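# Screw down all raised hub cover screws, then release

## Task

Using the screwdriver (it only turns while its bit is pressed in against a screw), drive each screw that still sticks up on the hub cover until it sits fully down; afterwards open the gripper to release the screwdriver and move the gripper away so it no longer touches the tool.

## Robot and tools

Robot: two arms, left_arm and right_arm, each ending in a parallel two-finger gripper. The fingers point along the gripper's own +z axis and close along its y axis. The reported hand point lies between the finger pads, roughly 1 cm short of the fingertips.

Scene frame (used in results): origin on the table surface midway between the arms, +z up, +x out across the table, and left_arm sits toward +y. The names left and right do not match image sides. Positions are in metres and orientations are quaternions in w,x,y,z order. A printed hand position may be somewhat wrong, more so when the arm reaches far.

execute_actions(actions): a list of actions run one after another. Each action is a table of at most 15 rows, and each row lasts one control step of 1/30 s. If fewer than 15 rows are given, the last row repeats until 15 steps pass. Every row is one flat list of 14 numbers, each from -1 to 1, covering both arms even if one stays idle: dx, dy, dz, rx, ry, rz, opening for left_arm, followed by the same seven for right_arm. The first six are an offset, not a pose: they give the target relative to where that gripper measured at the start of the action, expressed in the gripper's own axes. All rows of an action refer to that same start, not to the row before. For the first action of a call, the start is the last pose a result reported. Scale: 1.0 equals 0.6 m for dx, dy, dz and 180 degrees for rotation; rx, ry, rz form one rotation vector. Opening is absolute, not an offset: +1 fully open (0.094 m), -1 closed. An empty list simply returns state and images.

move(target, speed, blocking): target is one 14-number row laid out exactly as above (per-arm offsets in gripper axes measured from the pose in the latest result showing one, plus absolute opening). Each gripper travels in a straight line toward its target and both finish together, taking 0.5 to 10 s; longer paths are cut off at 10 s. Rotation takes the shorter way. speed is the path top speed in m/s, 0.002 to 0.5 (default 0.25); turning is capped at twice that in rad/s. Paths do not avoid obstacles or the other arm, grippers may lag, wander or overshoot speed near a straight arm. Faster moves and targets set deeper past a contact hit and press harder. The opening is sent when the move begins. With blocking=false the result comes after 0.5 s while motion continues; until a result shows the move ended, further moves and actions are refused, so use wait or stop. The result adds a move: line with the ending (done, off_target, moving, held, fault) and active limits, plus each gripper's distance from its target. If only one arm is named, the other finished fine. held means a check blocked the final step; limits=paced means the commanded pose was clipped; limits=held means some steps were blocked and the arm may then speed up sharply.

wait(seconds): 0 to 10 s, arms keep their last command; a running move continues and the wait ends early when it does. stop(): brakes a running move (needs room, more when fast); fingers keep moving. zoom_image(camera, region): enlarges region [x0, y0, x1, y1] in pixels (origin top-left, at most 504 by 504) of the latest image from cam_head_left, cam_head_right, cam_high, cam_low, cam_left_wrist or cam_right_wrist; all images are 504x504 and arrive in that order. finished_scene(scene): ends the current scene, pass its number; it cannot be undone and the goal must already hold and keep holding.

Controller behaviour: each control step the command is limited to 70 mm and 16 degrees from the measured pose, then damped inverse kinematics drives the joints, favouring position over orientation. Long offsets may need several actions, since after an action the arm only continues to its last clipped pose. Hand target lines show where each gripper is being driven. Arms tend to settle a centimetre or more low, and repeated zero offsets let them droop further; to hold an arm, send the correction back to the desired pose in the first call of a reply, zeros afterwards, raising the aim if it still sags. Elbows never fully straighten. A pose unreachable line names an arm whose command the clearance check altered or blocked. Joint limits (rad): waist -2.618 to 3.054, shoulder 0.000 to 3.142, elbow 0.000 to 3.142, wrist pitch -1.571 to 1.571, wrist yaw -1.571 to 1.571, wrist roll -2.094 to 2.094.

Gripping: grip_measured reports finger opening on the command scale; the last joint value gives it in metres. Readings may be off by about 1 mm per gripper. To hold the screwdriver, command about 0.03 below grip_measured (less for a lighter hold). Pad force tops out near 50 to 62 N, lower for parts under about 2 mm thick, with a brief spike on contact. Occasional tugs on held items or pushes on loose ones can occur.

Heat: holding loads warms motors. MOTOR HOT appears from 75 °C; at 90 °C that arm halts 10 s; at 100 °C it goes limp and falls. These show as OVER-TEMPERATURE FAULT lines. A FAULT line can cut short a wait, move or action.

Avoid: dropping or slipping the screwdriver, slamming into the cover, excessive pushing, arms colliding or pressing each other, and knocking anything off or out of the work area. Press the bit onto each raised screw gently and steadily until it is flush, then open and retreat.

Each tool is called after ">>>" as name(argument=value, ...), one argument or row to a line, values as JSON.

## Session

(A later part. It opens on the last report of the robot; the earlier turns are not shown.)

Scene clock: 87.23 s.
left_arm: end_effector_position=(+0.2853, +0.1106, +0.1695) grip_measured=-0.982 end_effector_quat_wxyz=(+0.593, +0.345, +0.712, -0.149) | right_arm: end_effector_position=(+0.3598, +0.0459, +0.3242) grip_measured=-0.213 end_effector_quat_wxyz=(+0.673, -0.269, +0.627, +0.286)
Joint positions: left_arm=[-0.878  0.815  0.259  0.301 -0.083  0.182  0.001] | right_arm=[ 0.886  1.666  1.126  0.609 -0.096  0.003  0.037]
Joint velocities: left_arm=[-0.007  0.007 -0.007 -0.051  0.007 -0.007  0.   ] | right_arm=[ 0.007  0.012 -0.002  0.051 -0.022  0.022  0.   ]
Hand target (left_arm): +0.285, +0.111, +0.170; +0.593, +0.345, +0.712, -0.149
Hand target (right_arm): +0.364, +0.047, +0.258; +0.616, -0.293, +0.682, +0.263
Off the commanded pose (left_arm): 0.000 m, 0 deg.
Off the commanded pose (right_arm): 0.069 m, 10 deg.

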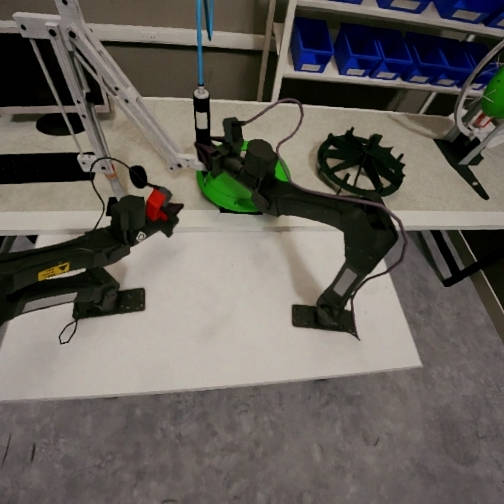

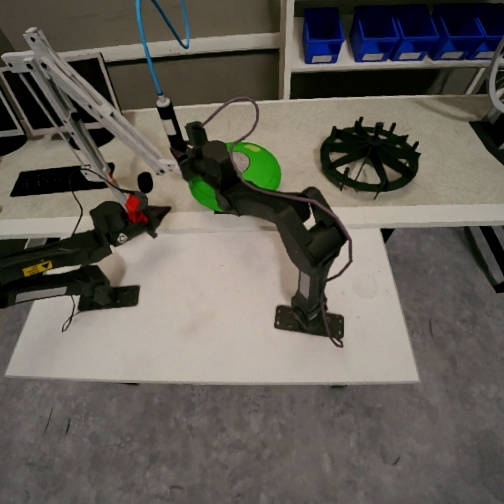

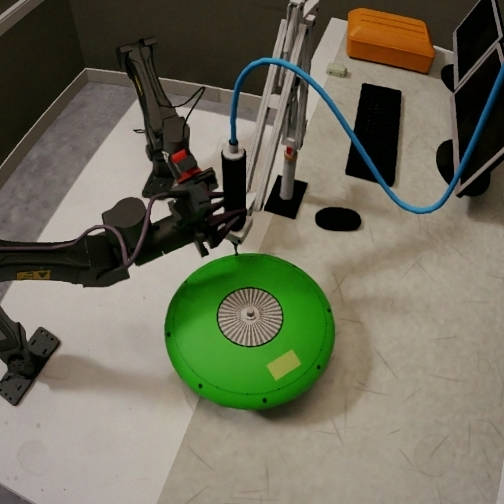

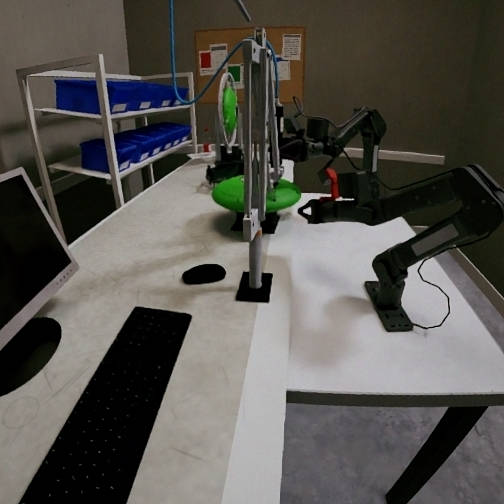

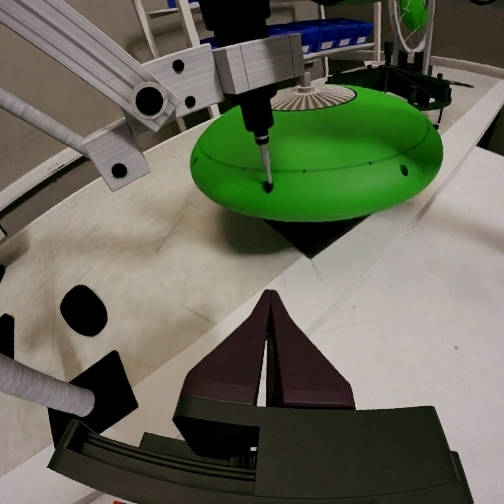

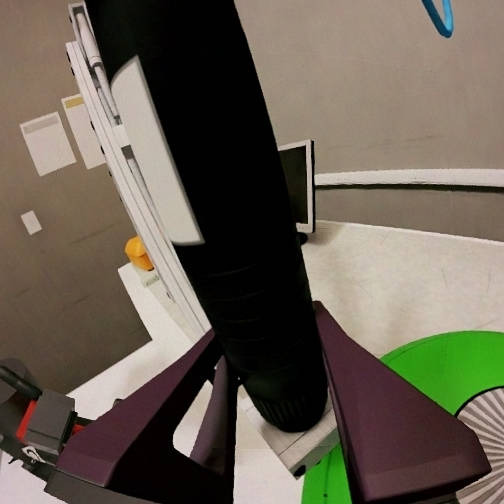

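>>> execute_actions(
  actions=[
    [[0,0,0,0,0,0,-1,0.105,-0.005,0.013,0,0.062,0,-0.25]],
  ],
)

>>> zoom_image(
  camera="cam_left_wrist",
  region=[230,120,310,200],
)

Scene clock: 90.40 s.
left_arm: end_effector_position=(+0.2853, +0.1106, +0.1695) grip_measured=-0.982 end_effector_quat_wxyz=(+0.593, +0.345, +0.712, -0.149) | right_arm: end_effector_position=(+0.3598, +0.0460, +0.3238) grip_measured=-0.213 end_effector_quat_wxyz=(+0.672, -0.269, +0.627, +0.286)
Joint positions: left_arm=[-0.878  0.815  0.259  0.301 -0.083  0.182  0.001] | right_arm=[ 0.886  1.666  1.126  0.607 -0.096  0.003  0.037]
Joint velocities: left_arm=[ 0.007  0.007 -0.002  0.051 -0.022  0.022  0.   ] | right_arm=[ 0.002 -0.007 -0.017 -0.007 -0.037  0.066 -0.001]
Hand target (left_arm): +0.285, +0.111, +0.170; +0.593, +0.345, +0.712, -0.149
Hand target (right_arm): +0.366, +0.049, +0.263; +0.611, -0.295, +0.687, +0.261
Off the commanded pose (left_arm): 0.000 m, 0 deg.
Off the commanded pose (right_arm): 0.063 m, 11 deg.

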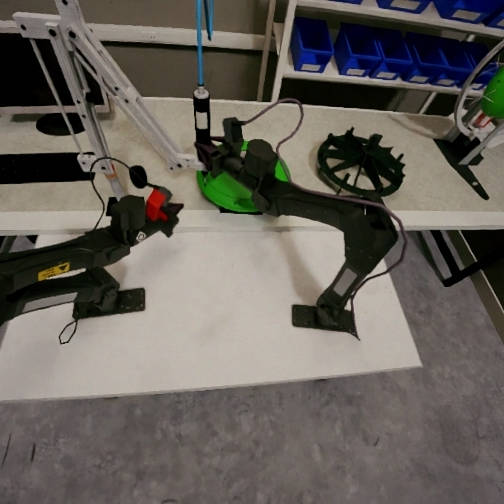

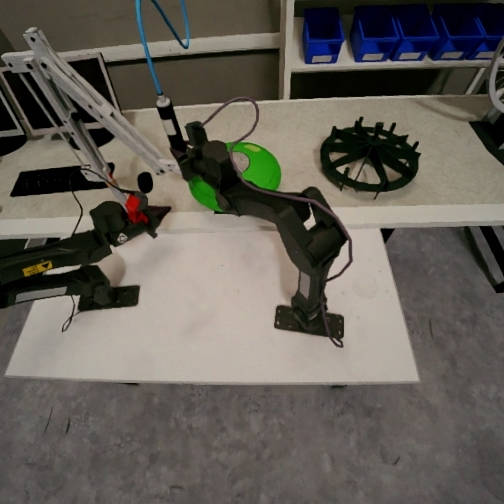

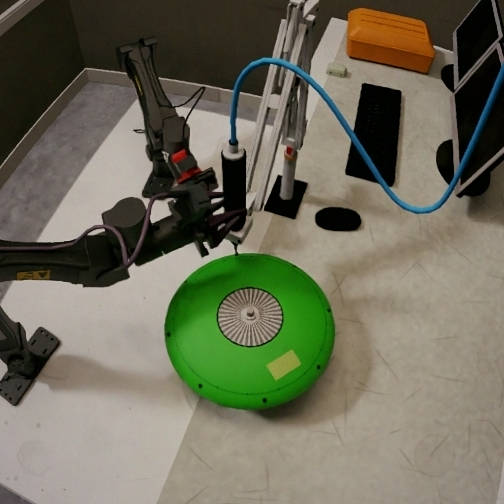

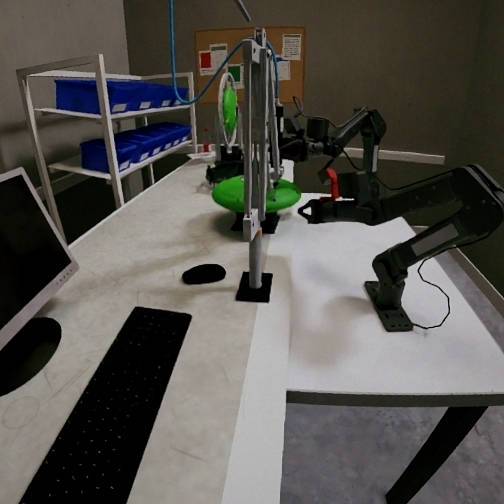

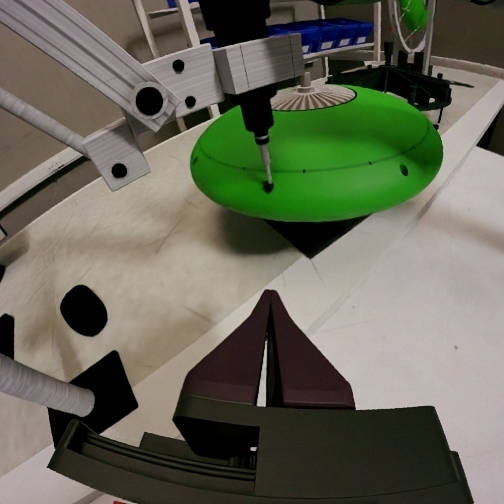

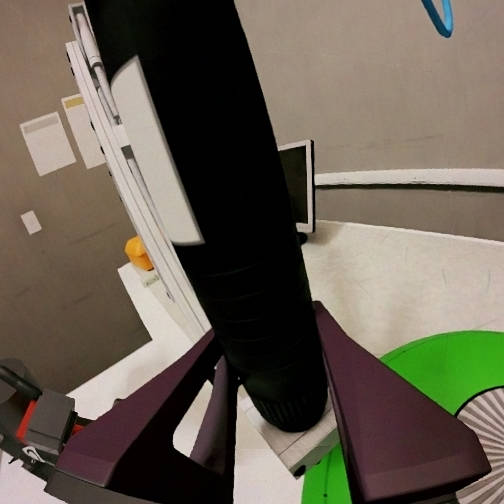

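Region (230, 120, 310, 200) of cam_left_wrist's 504x504 image, scaled by 6.300, with more detail than that image has.

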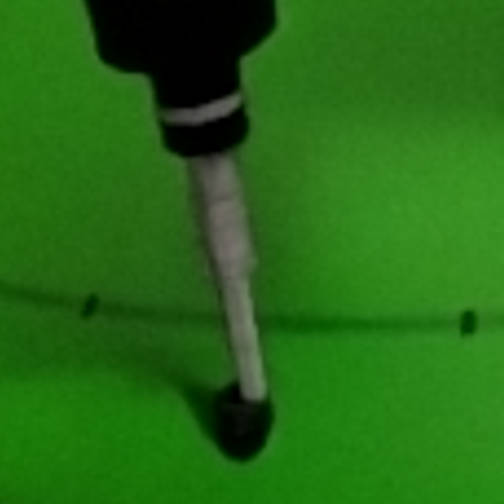

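Bit is spinning; nudge forward a bit more.

>>> execute_actions(
  actions=[
    [[0,0,0,0,0,0,-1,0.105,-0.005,0.018,0,0.066,0,-0.25]],
  ],
)

>>> zoom_image(
  camera="cam_left_wrist",
  region=[230,120,310,200],
)

Scene clock: 94.80 s.
left_arm: end_effector_position=(+0.2853, +0.1106, +0.1695) grip_measured=-0.982 end_effector_quat_wxyz=(+0.593, +0.345, +0.712, -0.149) | right_arm: end_effector_position=(+0.3608, +0.0468, +0.3240) grip_measured=-0.213 end_effector_quat_wxyz=(+0.668, -0.271, +0.632, +0.284)
Joint positions: left_arm=[-0.878  0.815  0.259  0.301 -0.083  0.182  0.001] | right_arm=[ 0.886  1.666  1.142  0.578 -0.096  0.002  0.037]
Joint velocities: left_arm=[-0.007 -0.012 -0.002 -0.051  0.051 -0.007 -0.   ] | right_arm=[-0.017 -0.007  0.027 -0.007 -0.095 -0.037 -0.   ]
Hand target (left_arm): +0.285, +0.111, +0.170; +0.593, +0.345, +0.712, -0.149
Hand target (right_arm): +0.368, +0.051, +0.263; +0.606, -0.297, +0.691, +0.258
Off the commanded pose (left_arm): 0.000 m, 0 deg.
Off the commanded pose (right_arm): 0.064 m, 11 deg.

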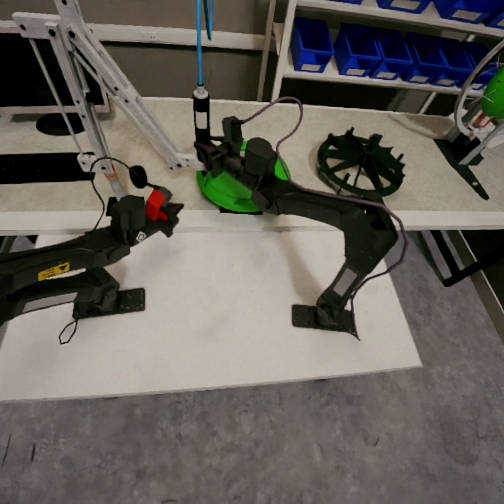

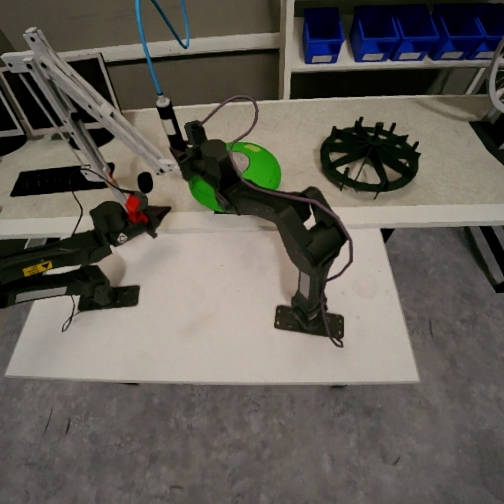

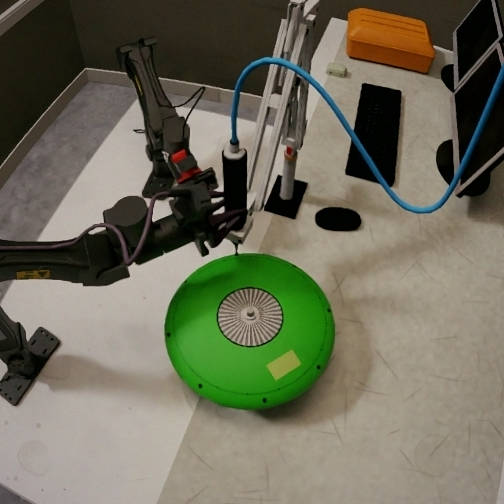

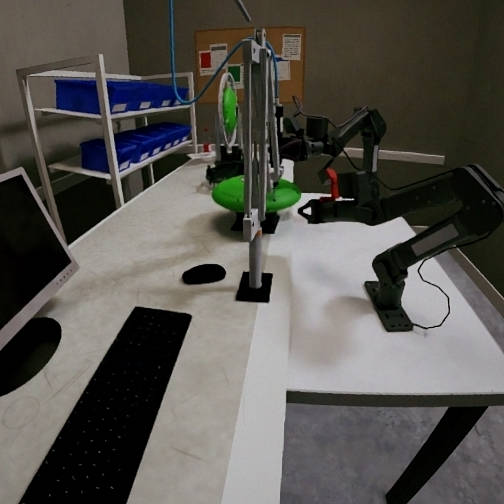

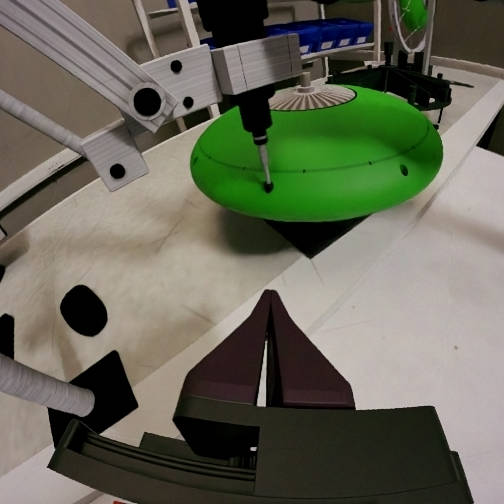

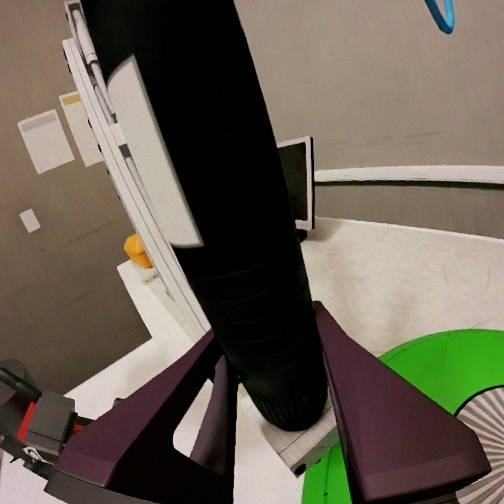

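Region (230, 120, 310, 200) of cam_left_wrist's 504x504 image, scaled by 6.300, with more detail than that image has.

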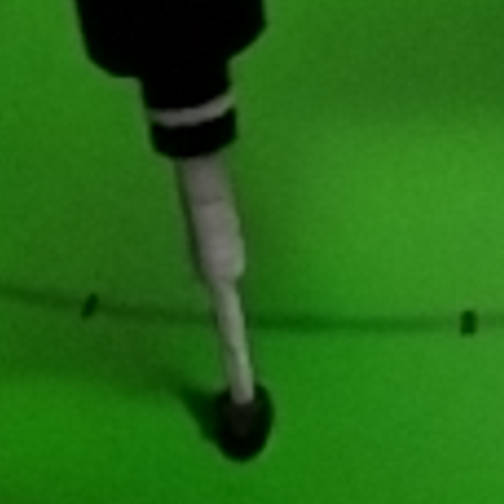

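>>> execute_actions(
  actions=[
    [[0,0,0,0,0,0,-1,0.112,-0.005,0.015,0,0.062,0,-0.25]],
  ],
)

>>> zoom_image(
  camera="cam_left_wrist",
  region=[245,150,295,200],
)

>>> zoom_image(
  camera="cam_head_left",
  region=[190,165,220,195],
)

Scene clock: 98.00 s.
left_arm: end_effector_position=(+0.2853, +0.1106, +0.1695) grip_measured=-0.982 end_effector_quat_wxyz=(+0.593, +0.345, +0.712, -0.149) | right_arm: end_effector_position=(+0.3618, +0.0473, +0.3175) grip_measured=-0.213 end_effector_quat_wxyz=(+0.661, -0.275, +0.639, +0.282)
Joint positions: left_arm=[-0.878  0.815  0.259  0.301 -0.083  0.182  0.001] | right_arm=[ 0.884  1.67   1.142  0.56  -0.099  0.     0.037]
Joint velocities: left_arm=[ 0.022 -0.002 -0.007 -0.051  0.007 -0.051 -0.   ] | right_arm=[-0.007  0.012 -0.017 -0.037 -0.022 -0.037 -0.001]
Hand target (left_arm): +0.285, +0.111, +0.170; +0.593, +0.345, +0.712, -0.149
Hand target (right_arm): +0.367, +0.051, +0.258; +0.604, -0.298, +0.693, +0.258
Off the commanded pose (left_arm): 0.000 m, 0 deg.
Off the commanded pose (right_arm): 0.061 m, 10 deg.

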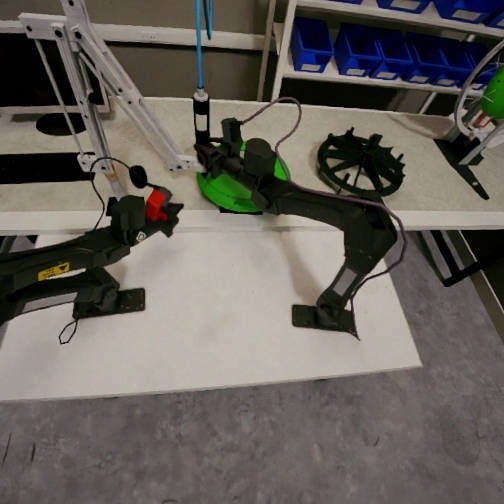

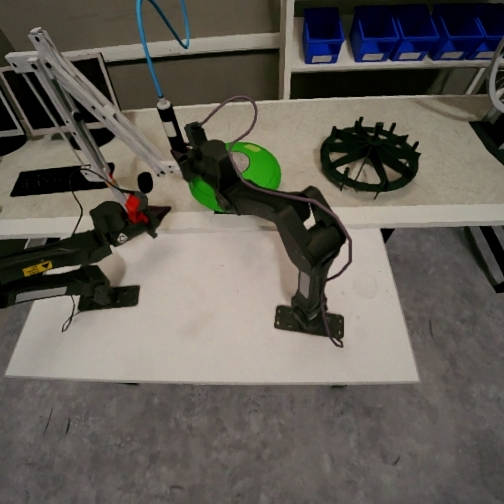

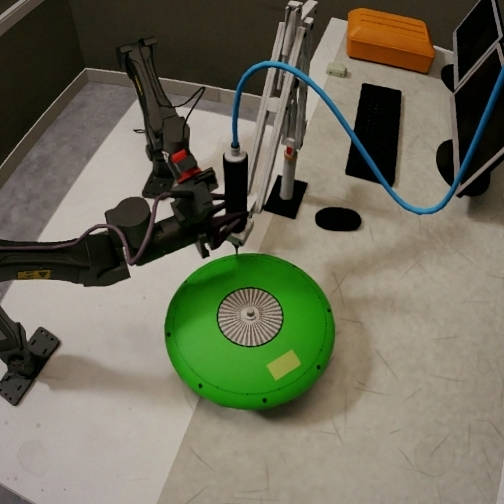

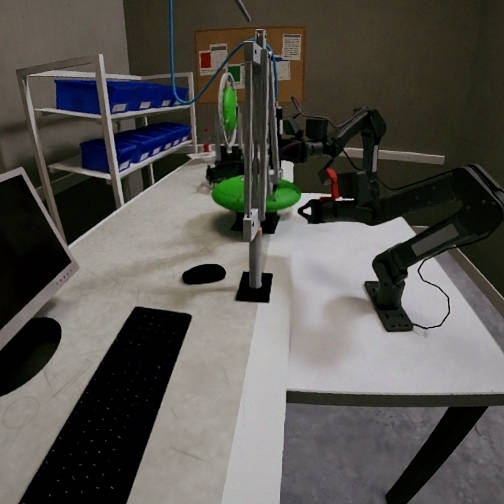

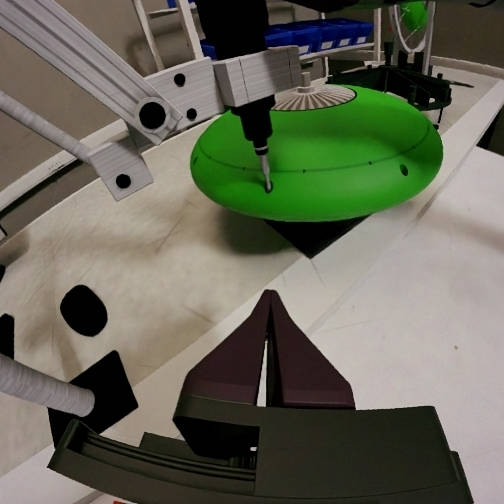

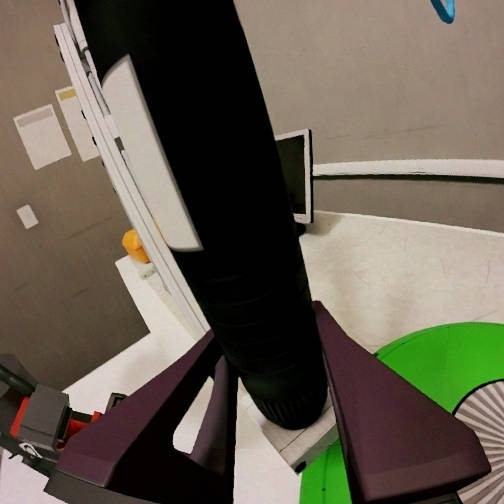

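Region (245, 150, 295, 200) of cam_left_wrist's 504x504 image, scaled by 10.080, with more detail than that image has.

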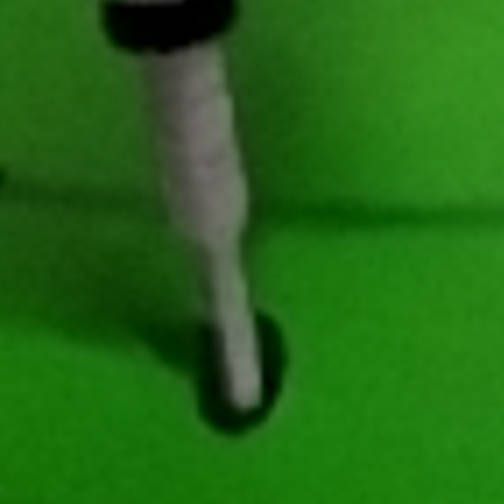

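Region (190, 165, 220, 195) of cam_head_left's 504x504 image, scaled by 16.800, with more detail than that image has.

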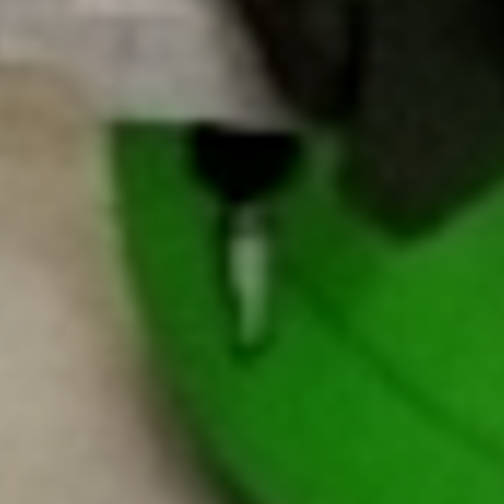

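Engaged and driving.

>>> execute_actions(
  actions=[
    [[0,0,0,0,0,0,-1,0.115,-0.003,0.012,0,0.056,0,-0.25]],
    [[0,0,0,0,0,0,-1,0.115,-0.003,0.012,0,0.057,0,-0.25]],
    [[0,0,0,0,0,0,-1,0.115,-0.003,0.012,0,0.058,0,-0.25]],
  ],
)

>>> zoom_image(
  camera="cam_left_wrist",
  region=[230,120,310,200],
)

Scene clock: 102.20 s.
left_arm: end_effector_position=(+0.2853, +0.1106, +0.1695) grip_measured=-0.982 end_effector_quat_wxyz=(+0.593, +0.345, +0.712, -0.149) | right_arm: end_effector_position=(+0.3618, +0.0473, +0.3175) grip_measured=-0.213 end_effector_quat_wxyz=(+0.661, -0.275, +0.639, +0.282)
Joint positions: left_arm=[-0.878  0.815  0.259  0.301 -0.083  0.182  0.001] | right_arm=[ 0.884  1.67   1.142  0.56  -0.099  0.     0.037]
Joint velocities: left_arm=[-0.012 -0.037  0.002 -0.051 -0.037  0.037  0.001] | right_arm=[ 0.022 -0.007  0.007 -0.051 -0.051 -0.037 -0.001]
Hand target (left_arm): +0.285, +0.111, +0.170; +0.593, +0.345, +0.712, -0.149
Hand target (right_arm): +0.365, +0.049, +0.251; +0.600, -0.300, +0.696, +0.257
Off the commanded pose (left_arm): 0.000 m, 0 deg.
Off the commanded pose (right_arm): 0.069 m, 10 deg.

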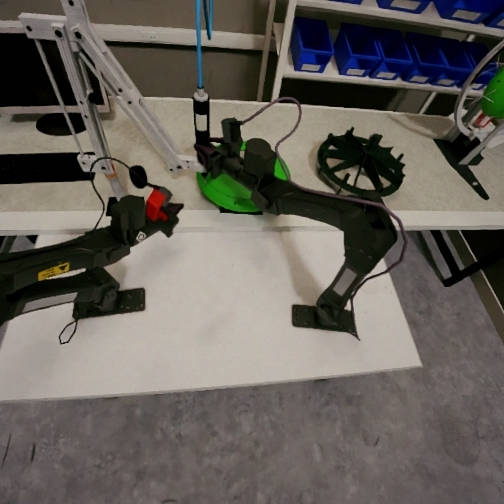

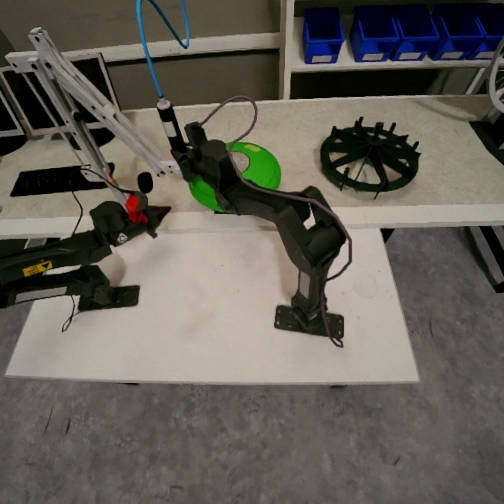

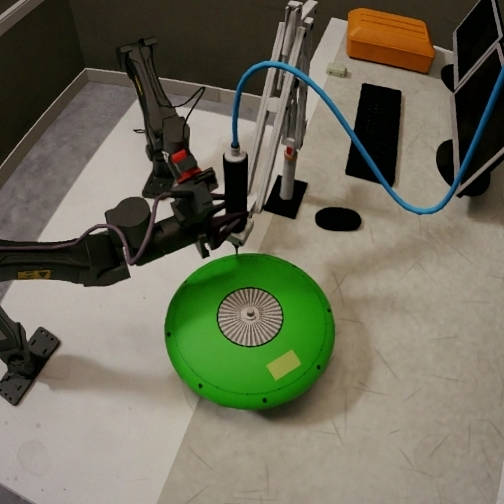

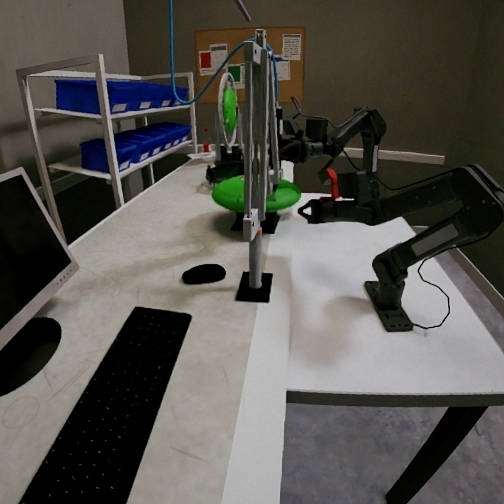

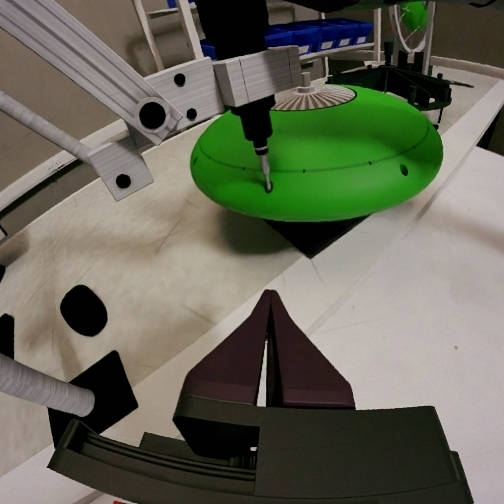

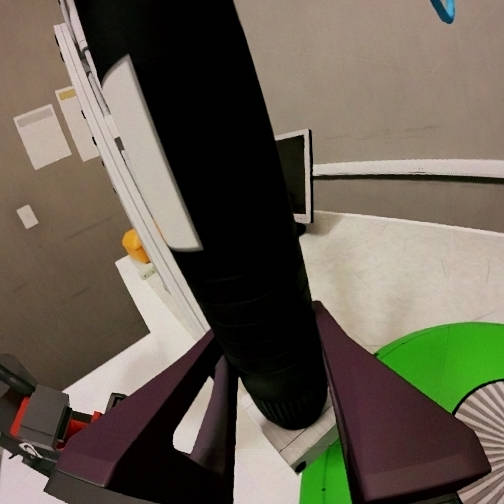

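Region (230, 120, 310, 200) of cam_left_wrist's 504x504 image, scaled by 6.300, with more detail than that image has.

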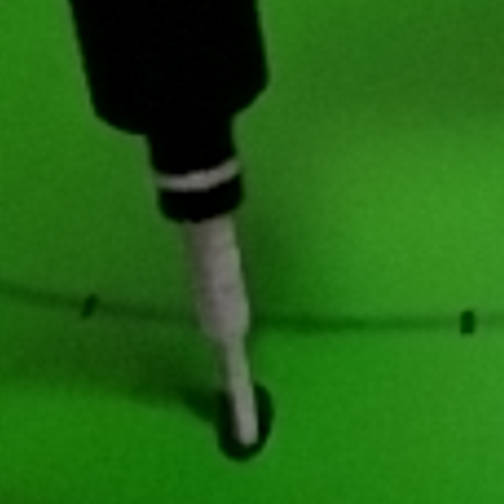

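>>> execute_actions(
  actions=[
    [[0,0,0,0,0,0,-1,0.115,-0.003,0.012,0,0.047,0,-0.25]],
    [[0,0,0,0,0,0,-1,0.115,-0.003,0.011,0,0.047,0,-0.25]],
    [[0,0,0,0,0,0,-1,0.115,-0.003,0.012,0,0.06,0,-0.25]],
  ],
)

>>> zoom_image(
  camera="cam_left_wrist",
  region=[230,120,310,200],
)

Scene clock: 106.77 s.
left_arm: end_effector_position=(+0.2853, +0.1106, +0.1695) grip_measured=-0.982 end_effector_quat_wxyz=(+0.593, +0.345, +0.712, -0.149) | right_arm: end_effector_position=(+0.3616, +0.0471, +0.3143) grip_measured=-0.213 end_effector_quat_wxyz=(+0.674, -0.269, +0.625, +0.287)
Joint positions: left_arm=[-0.878  0.815  0.259  0.301 -0.083  0.182  0.001] | right_arm=[ 0.884  1.687  1.105  0.655 -0.099  0.003  0.037]
Joint velocities: left_arm=[-0.002 -0.002 -0.012  0.007 -0.007  0.022 -0.001] | right_arm=[ 0.002  0.002 -0.022  0.037 -0.022 -0.139  0.   ]
Hand target (left_arm): +0.285, +0.111, +0.170; +0.593, +0.345, +0.712, -0.149
Hand target (right_arm): +0.366, +0.051, +0.247; +0.613, -0.295, +0.685, +0.262
Off the commanded pose (left_arm): 0.000 m, 0 deg.
Off the commanded pose (right_arm): 0.069 m, 11 deg.

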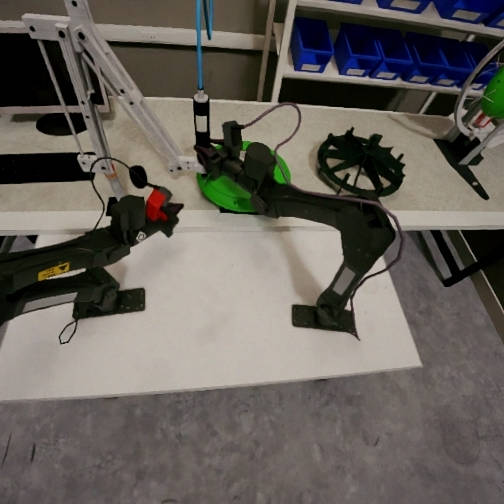

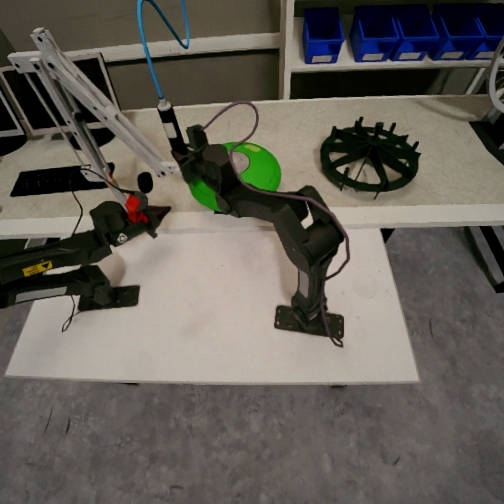

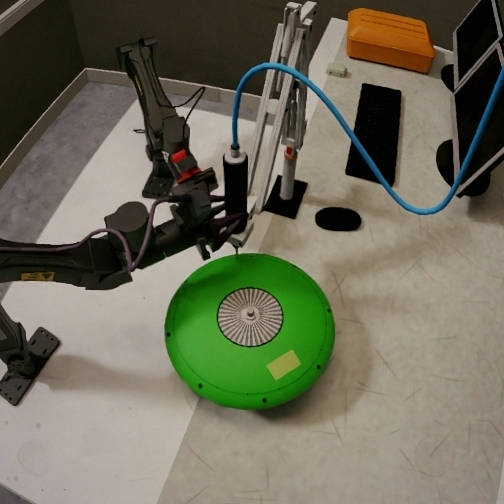

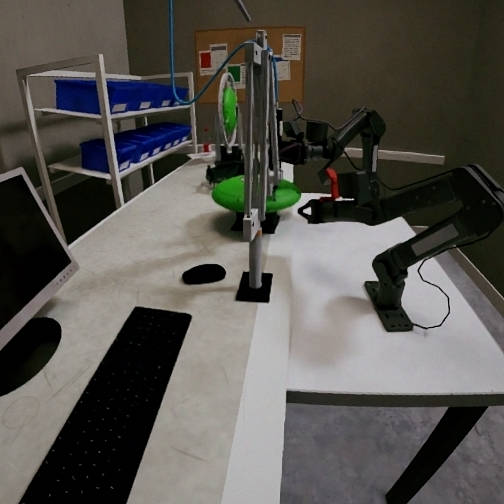

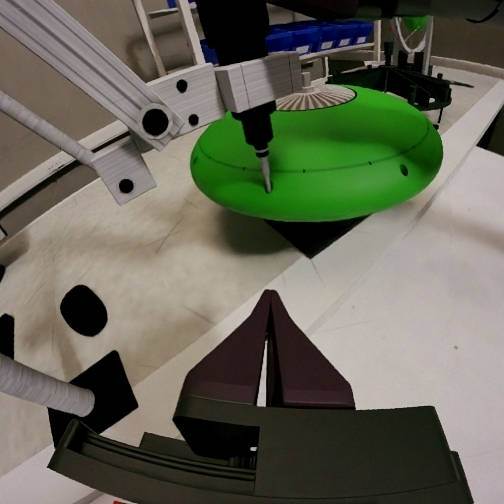

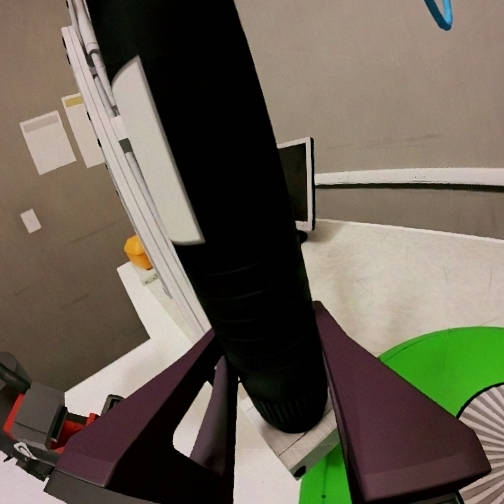

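Region (230, 120, 310, 200) of cam_left_wrist's 504x504 image, scaled by 6.300, with more detail than that image has.

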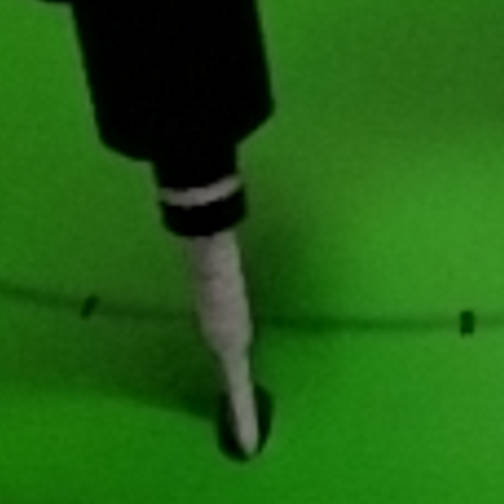

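>>> move(
  target=[0,0,0,0,0,0,-1,-0.115,0,0.008,0,0.013,0,-0.25],
  speed=0.07,
)

>>> zoom_image(
  camera="cam_left_wrist",
  region=[180,130,420,210],
)

>>> move(
  target=[-0.12,-0.242,0.062,0,0,0,-1,-0.005,-0.172,-0.305,0.017,0,0,-0.25],
  speed=0.13,
)

Scene clock: 114.77 s.
left_arm: end_effector_position=(+0.2853, +0.1106, +0.1695) grip_measured=-0.982 end_effector_quat_wxyz=(+0.593, +0.345, +0.712, -0.149) | right_arm: end_effector_position=(+0.3656, +0.0533, +0.3651) grip_measured=-0.213 end_effector_quat_wxyz=(+0.655, -0.280, +0.642, +0.284)
Joint positions: left_arm=[-0.878  0.815  0.259  0.301 -0.083  0.182  0.001] | right_arm=[ 0.884  1.66   1.337  0.342 -0.111  0.     0.037]
Joint velocities: left_arm=[-0.007 -0.002 -0.012  0.022  0.037  0.022 -0.   ] | right_arm=[-0.017 -0.002  0.007  0.007 -0.051 -0.007  0.   ]
Hand target (left_arm): +0.285, +0.111, +0.170; +0.593, +0.345, +0.712, -0.149
Hand target (right_arm): +0.362, +0.048, +0.383; +0.661, -0.275, +0.638, +0.282
Off the commanded pose (left_arm): 0.000 m, 0 deg.
Off the commanded pose (right_arm): 0.020 m, 1 deg.
move: off_target (right_arm)

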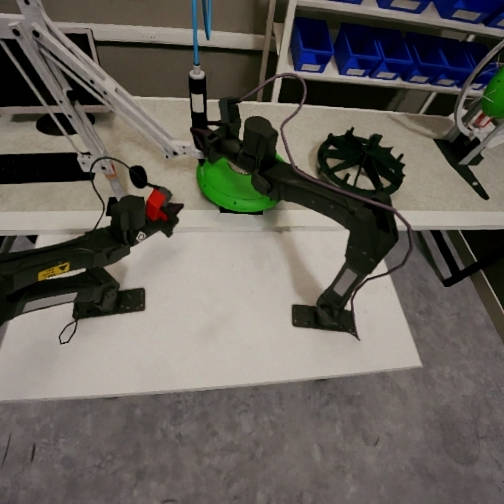

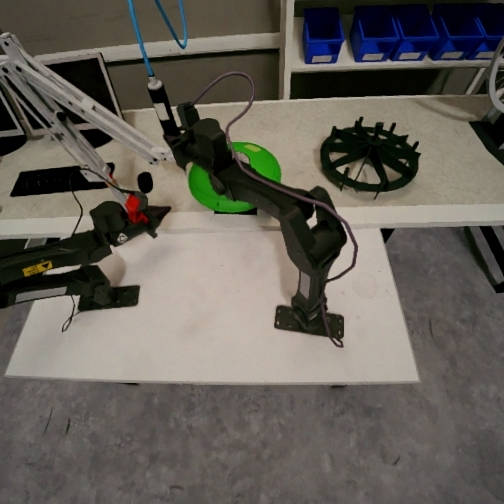

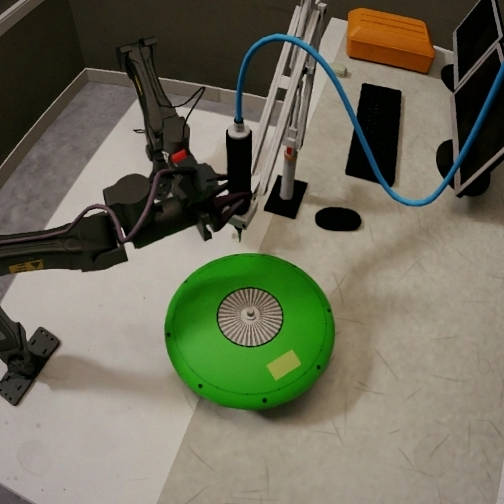

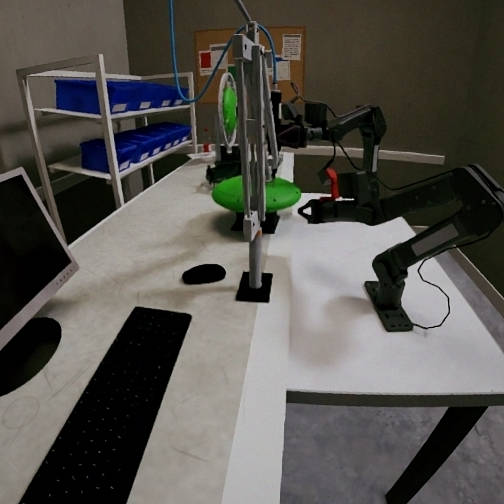

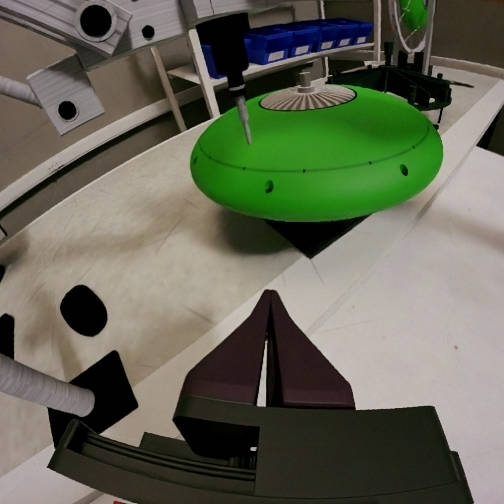

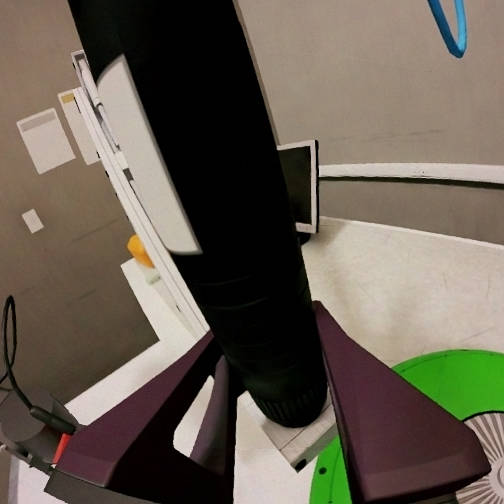

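Region (180, 130, 420, 210) of cam_left_wrist's 504x504 image, scaled by 2.100, with more detail than that image has.

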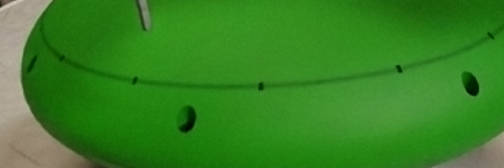

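Scene clock: 116.87 s.
left_arm: end_effector_position=(+0.2202, -0.0333, +0.1855) grip_measured=-0.982 end_effector_quat_wxyz=(+0.582, +0.357, +0.716, -0.145) | right_arm: end_effector_position=(+0.3236, -0.1494, +0.3694) grip_measured=-0.213 end_effector_quat_wxyz=(+0.667, -0.261, +0.645, +0.266)
Joint positions: left_arm=[-1.503  1.341  0.627  0.348 -0.667 -0.014  0.001] | right_arm=[ 0.358  1.136  0.907  0.269 -0.58   0.017  0.037]
Joint velocities: left_arm=[-0.017  0.007  0.012  0.022  0.022  0.066  0.001] | right_arm=[ 0.007  0.007 -0.022  0.007 -0.066 -0.081  0.001]
Hand target (left_arm): +0.220, -0.039, +0.198; +0.590, +0.342, +0.715, -0.153
Hand target (right_arm): +0.318, -0.152, +0.365; +0.662, -0.262, +0.650, +0.267
Off the commanded pose (left_arm): 0.016 m, 2 deg.
Off the commanded pose (right_arm): 0.009 m, 1 deg.
move: off_target (left_arm)

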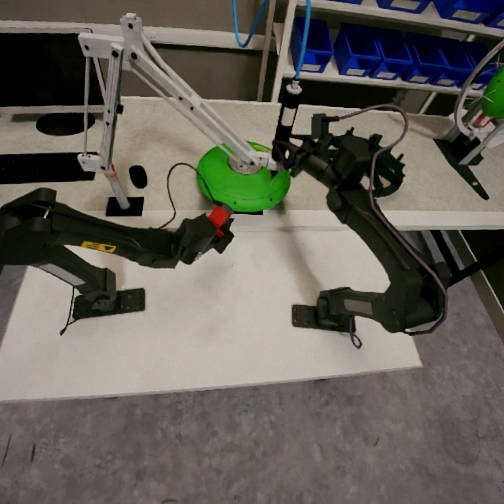

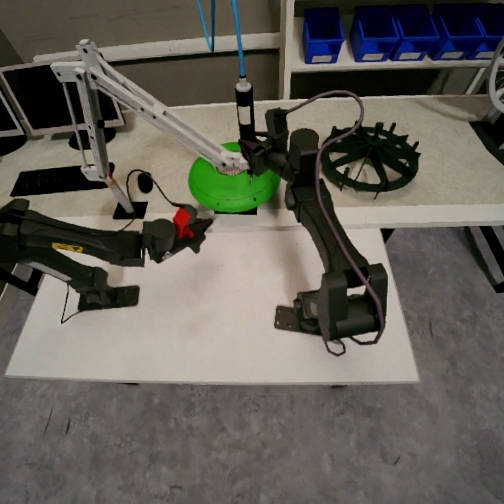

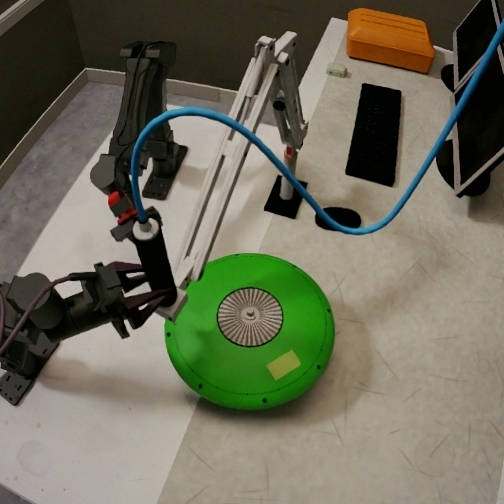

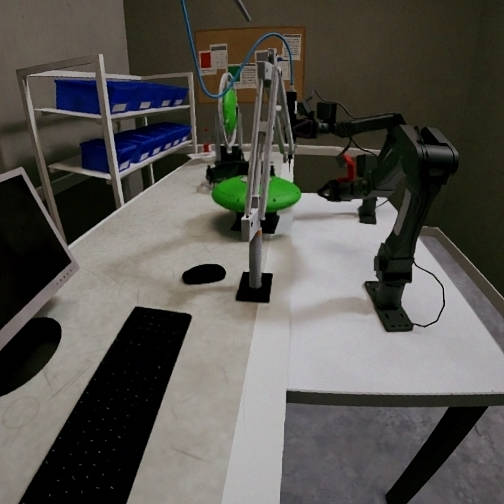

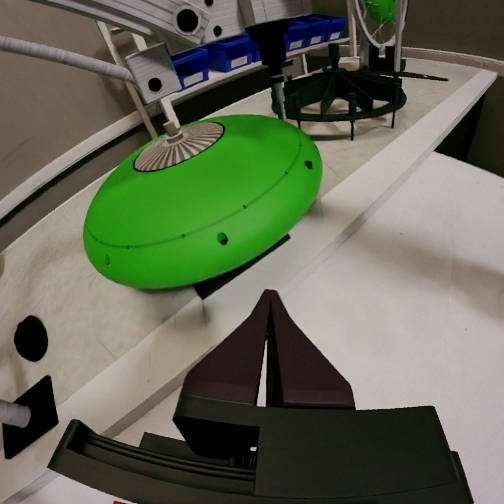

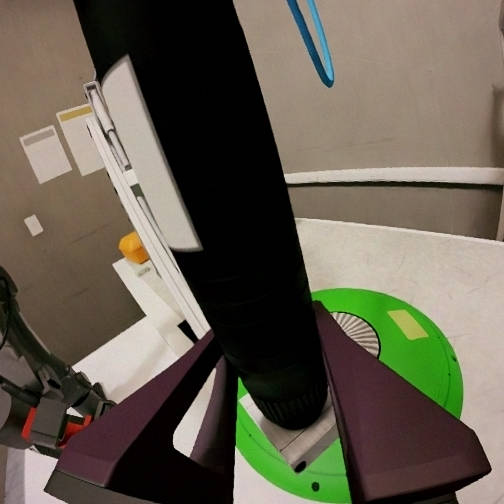

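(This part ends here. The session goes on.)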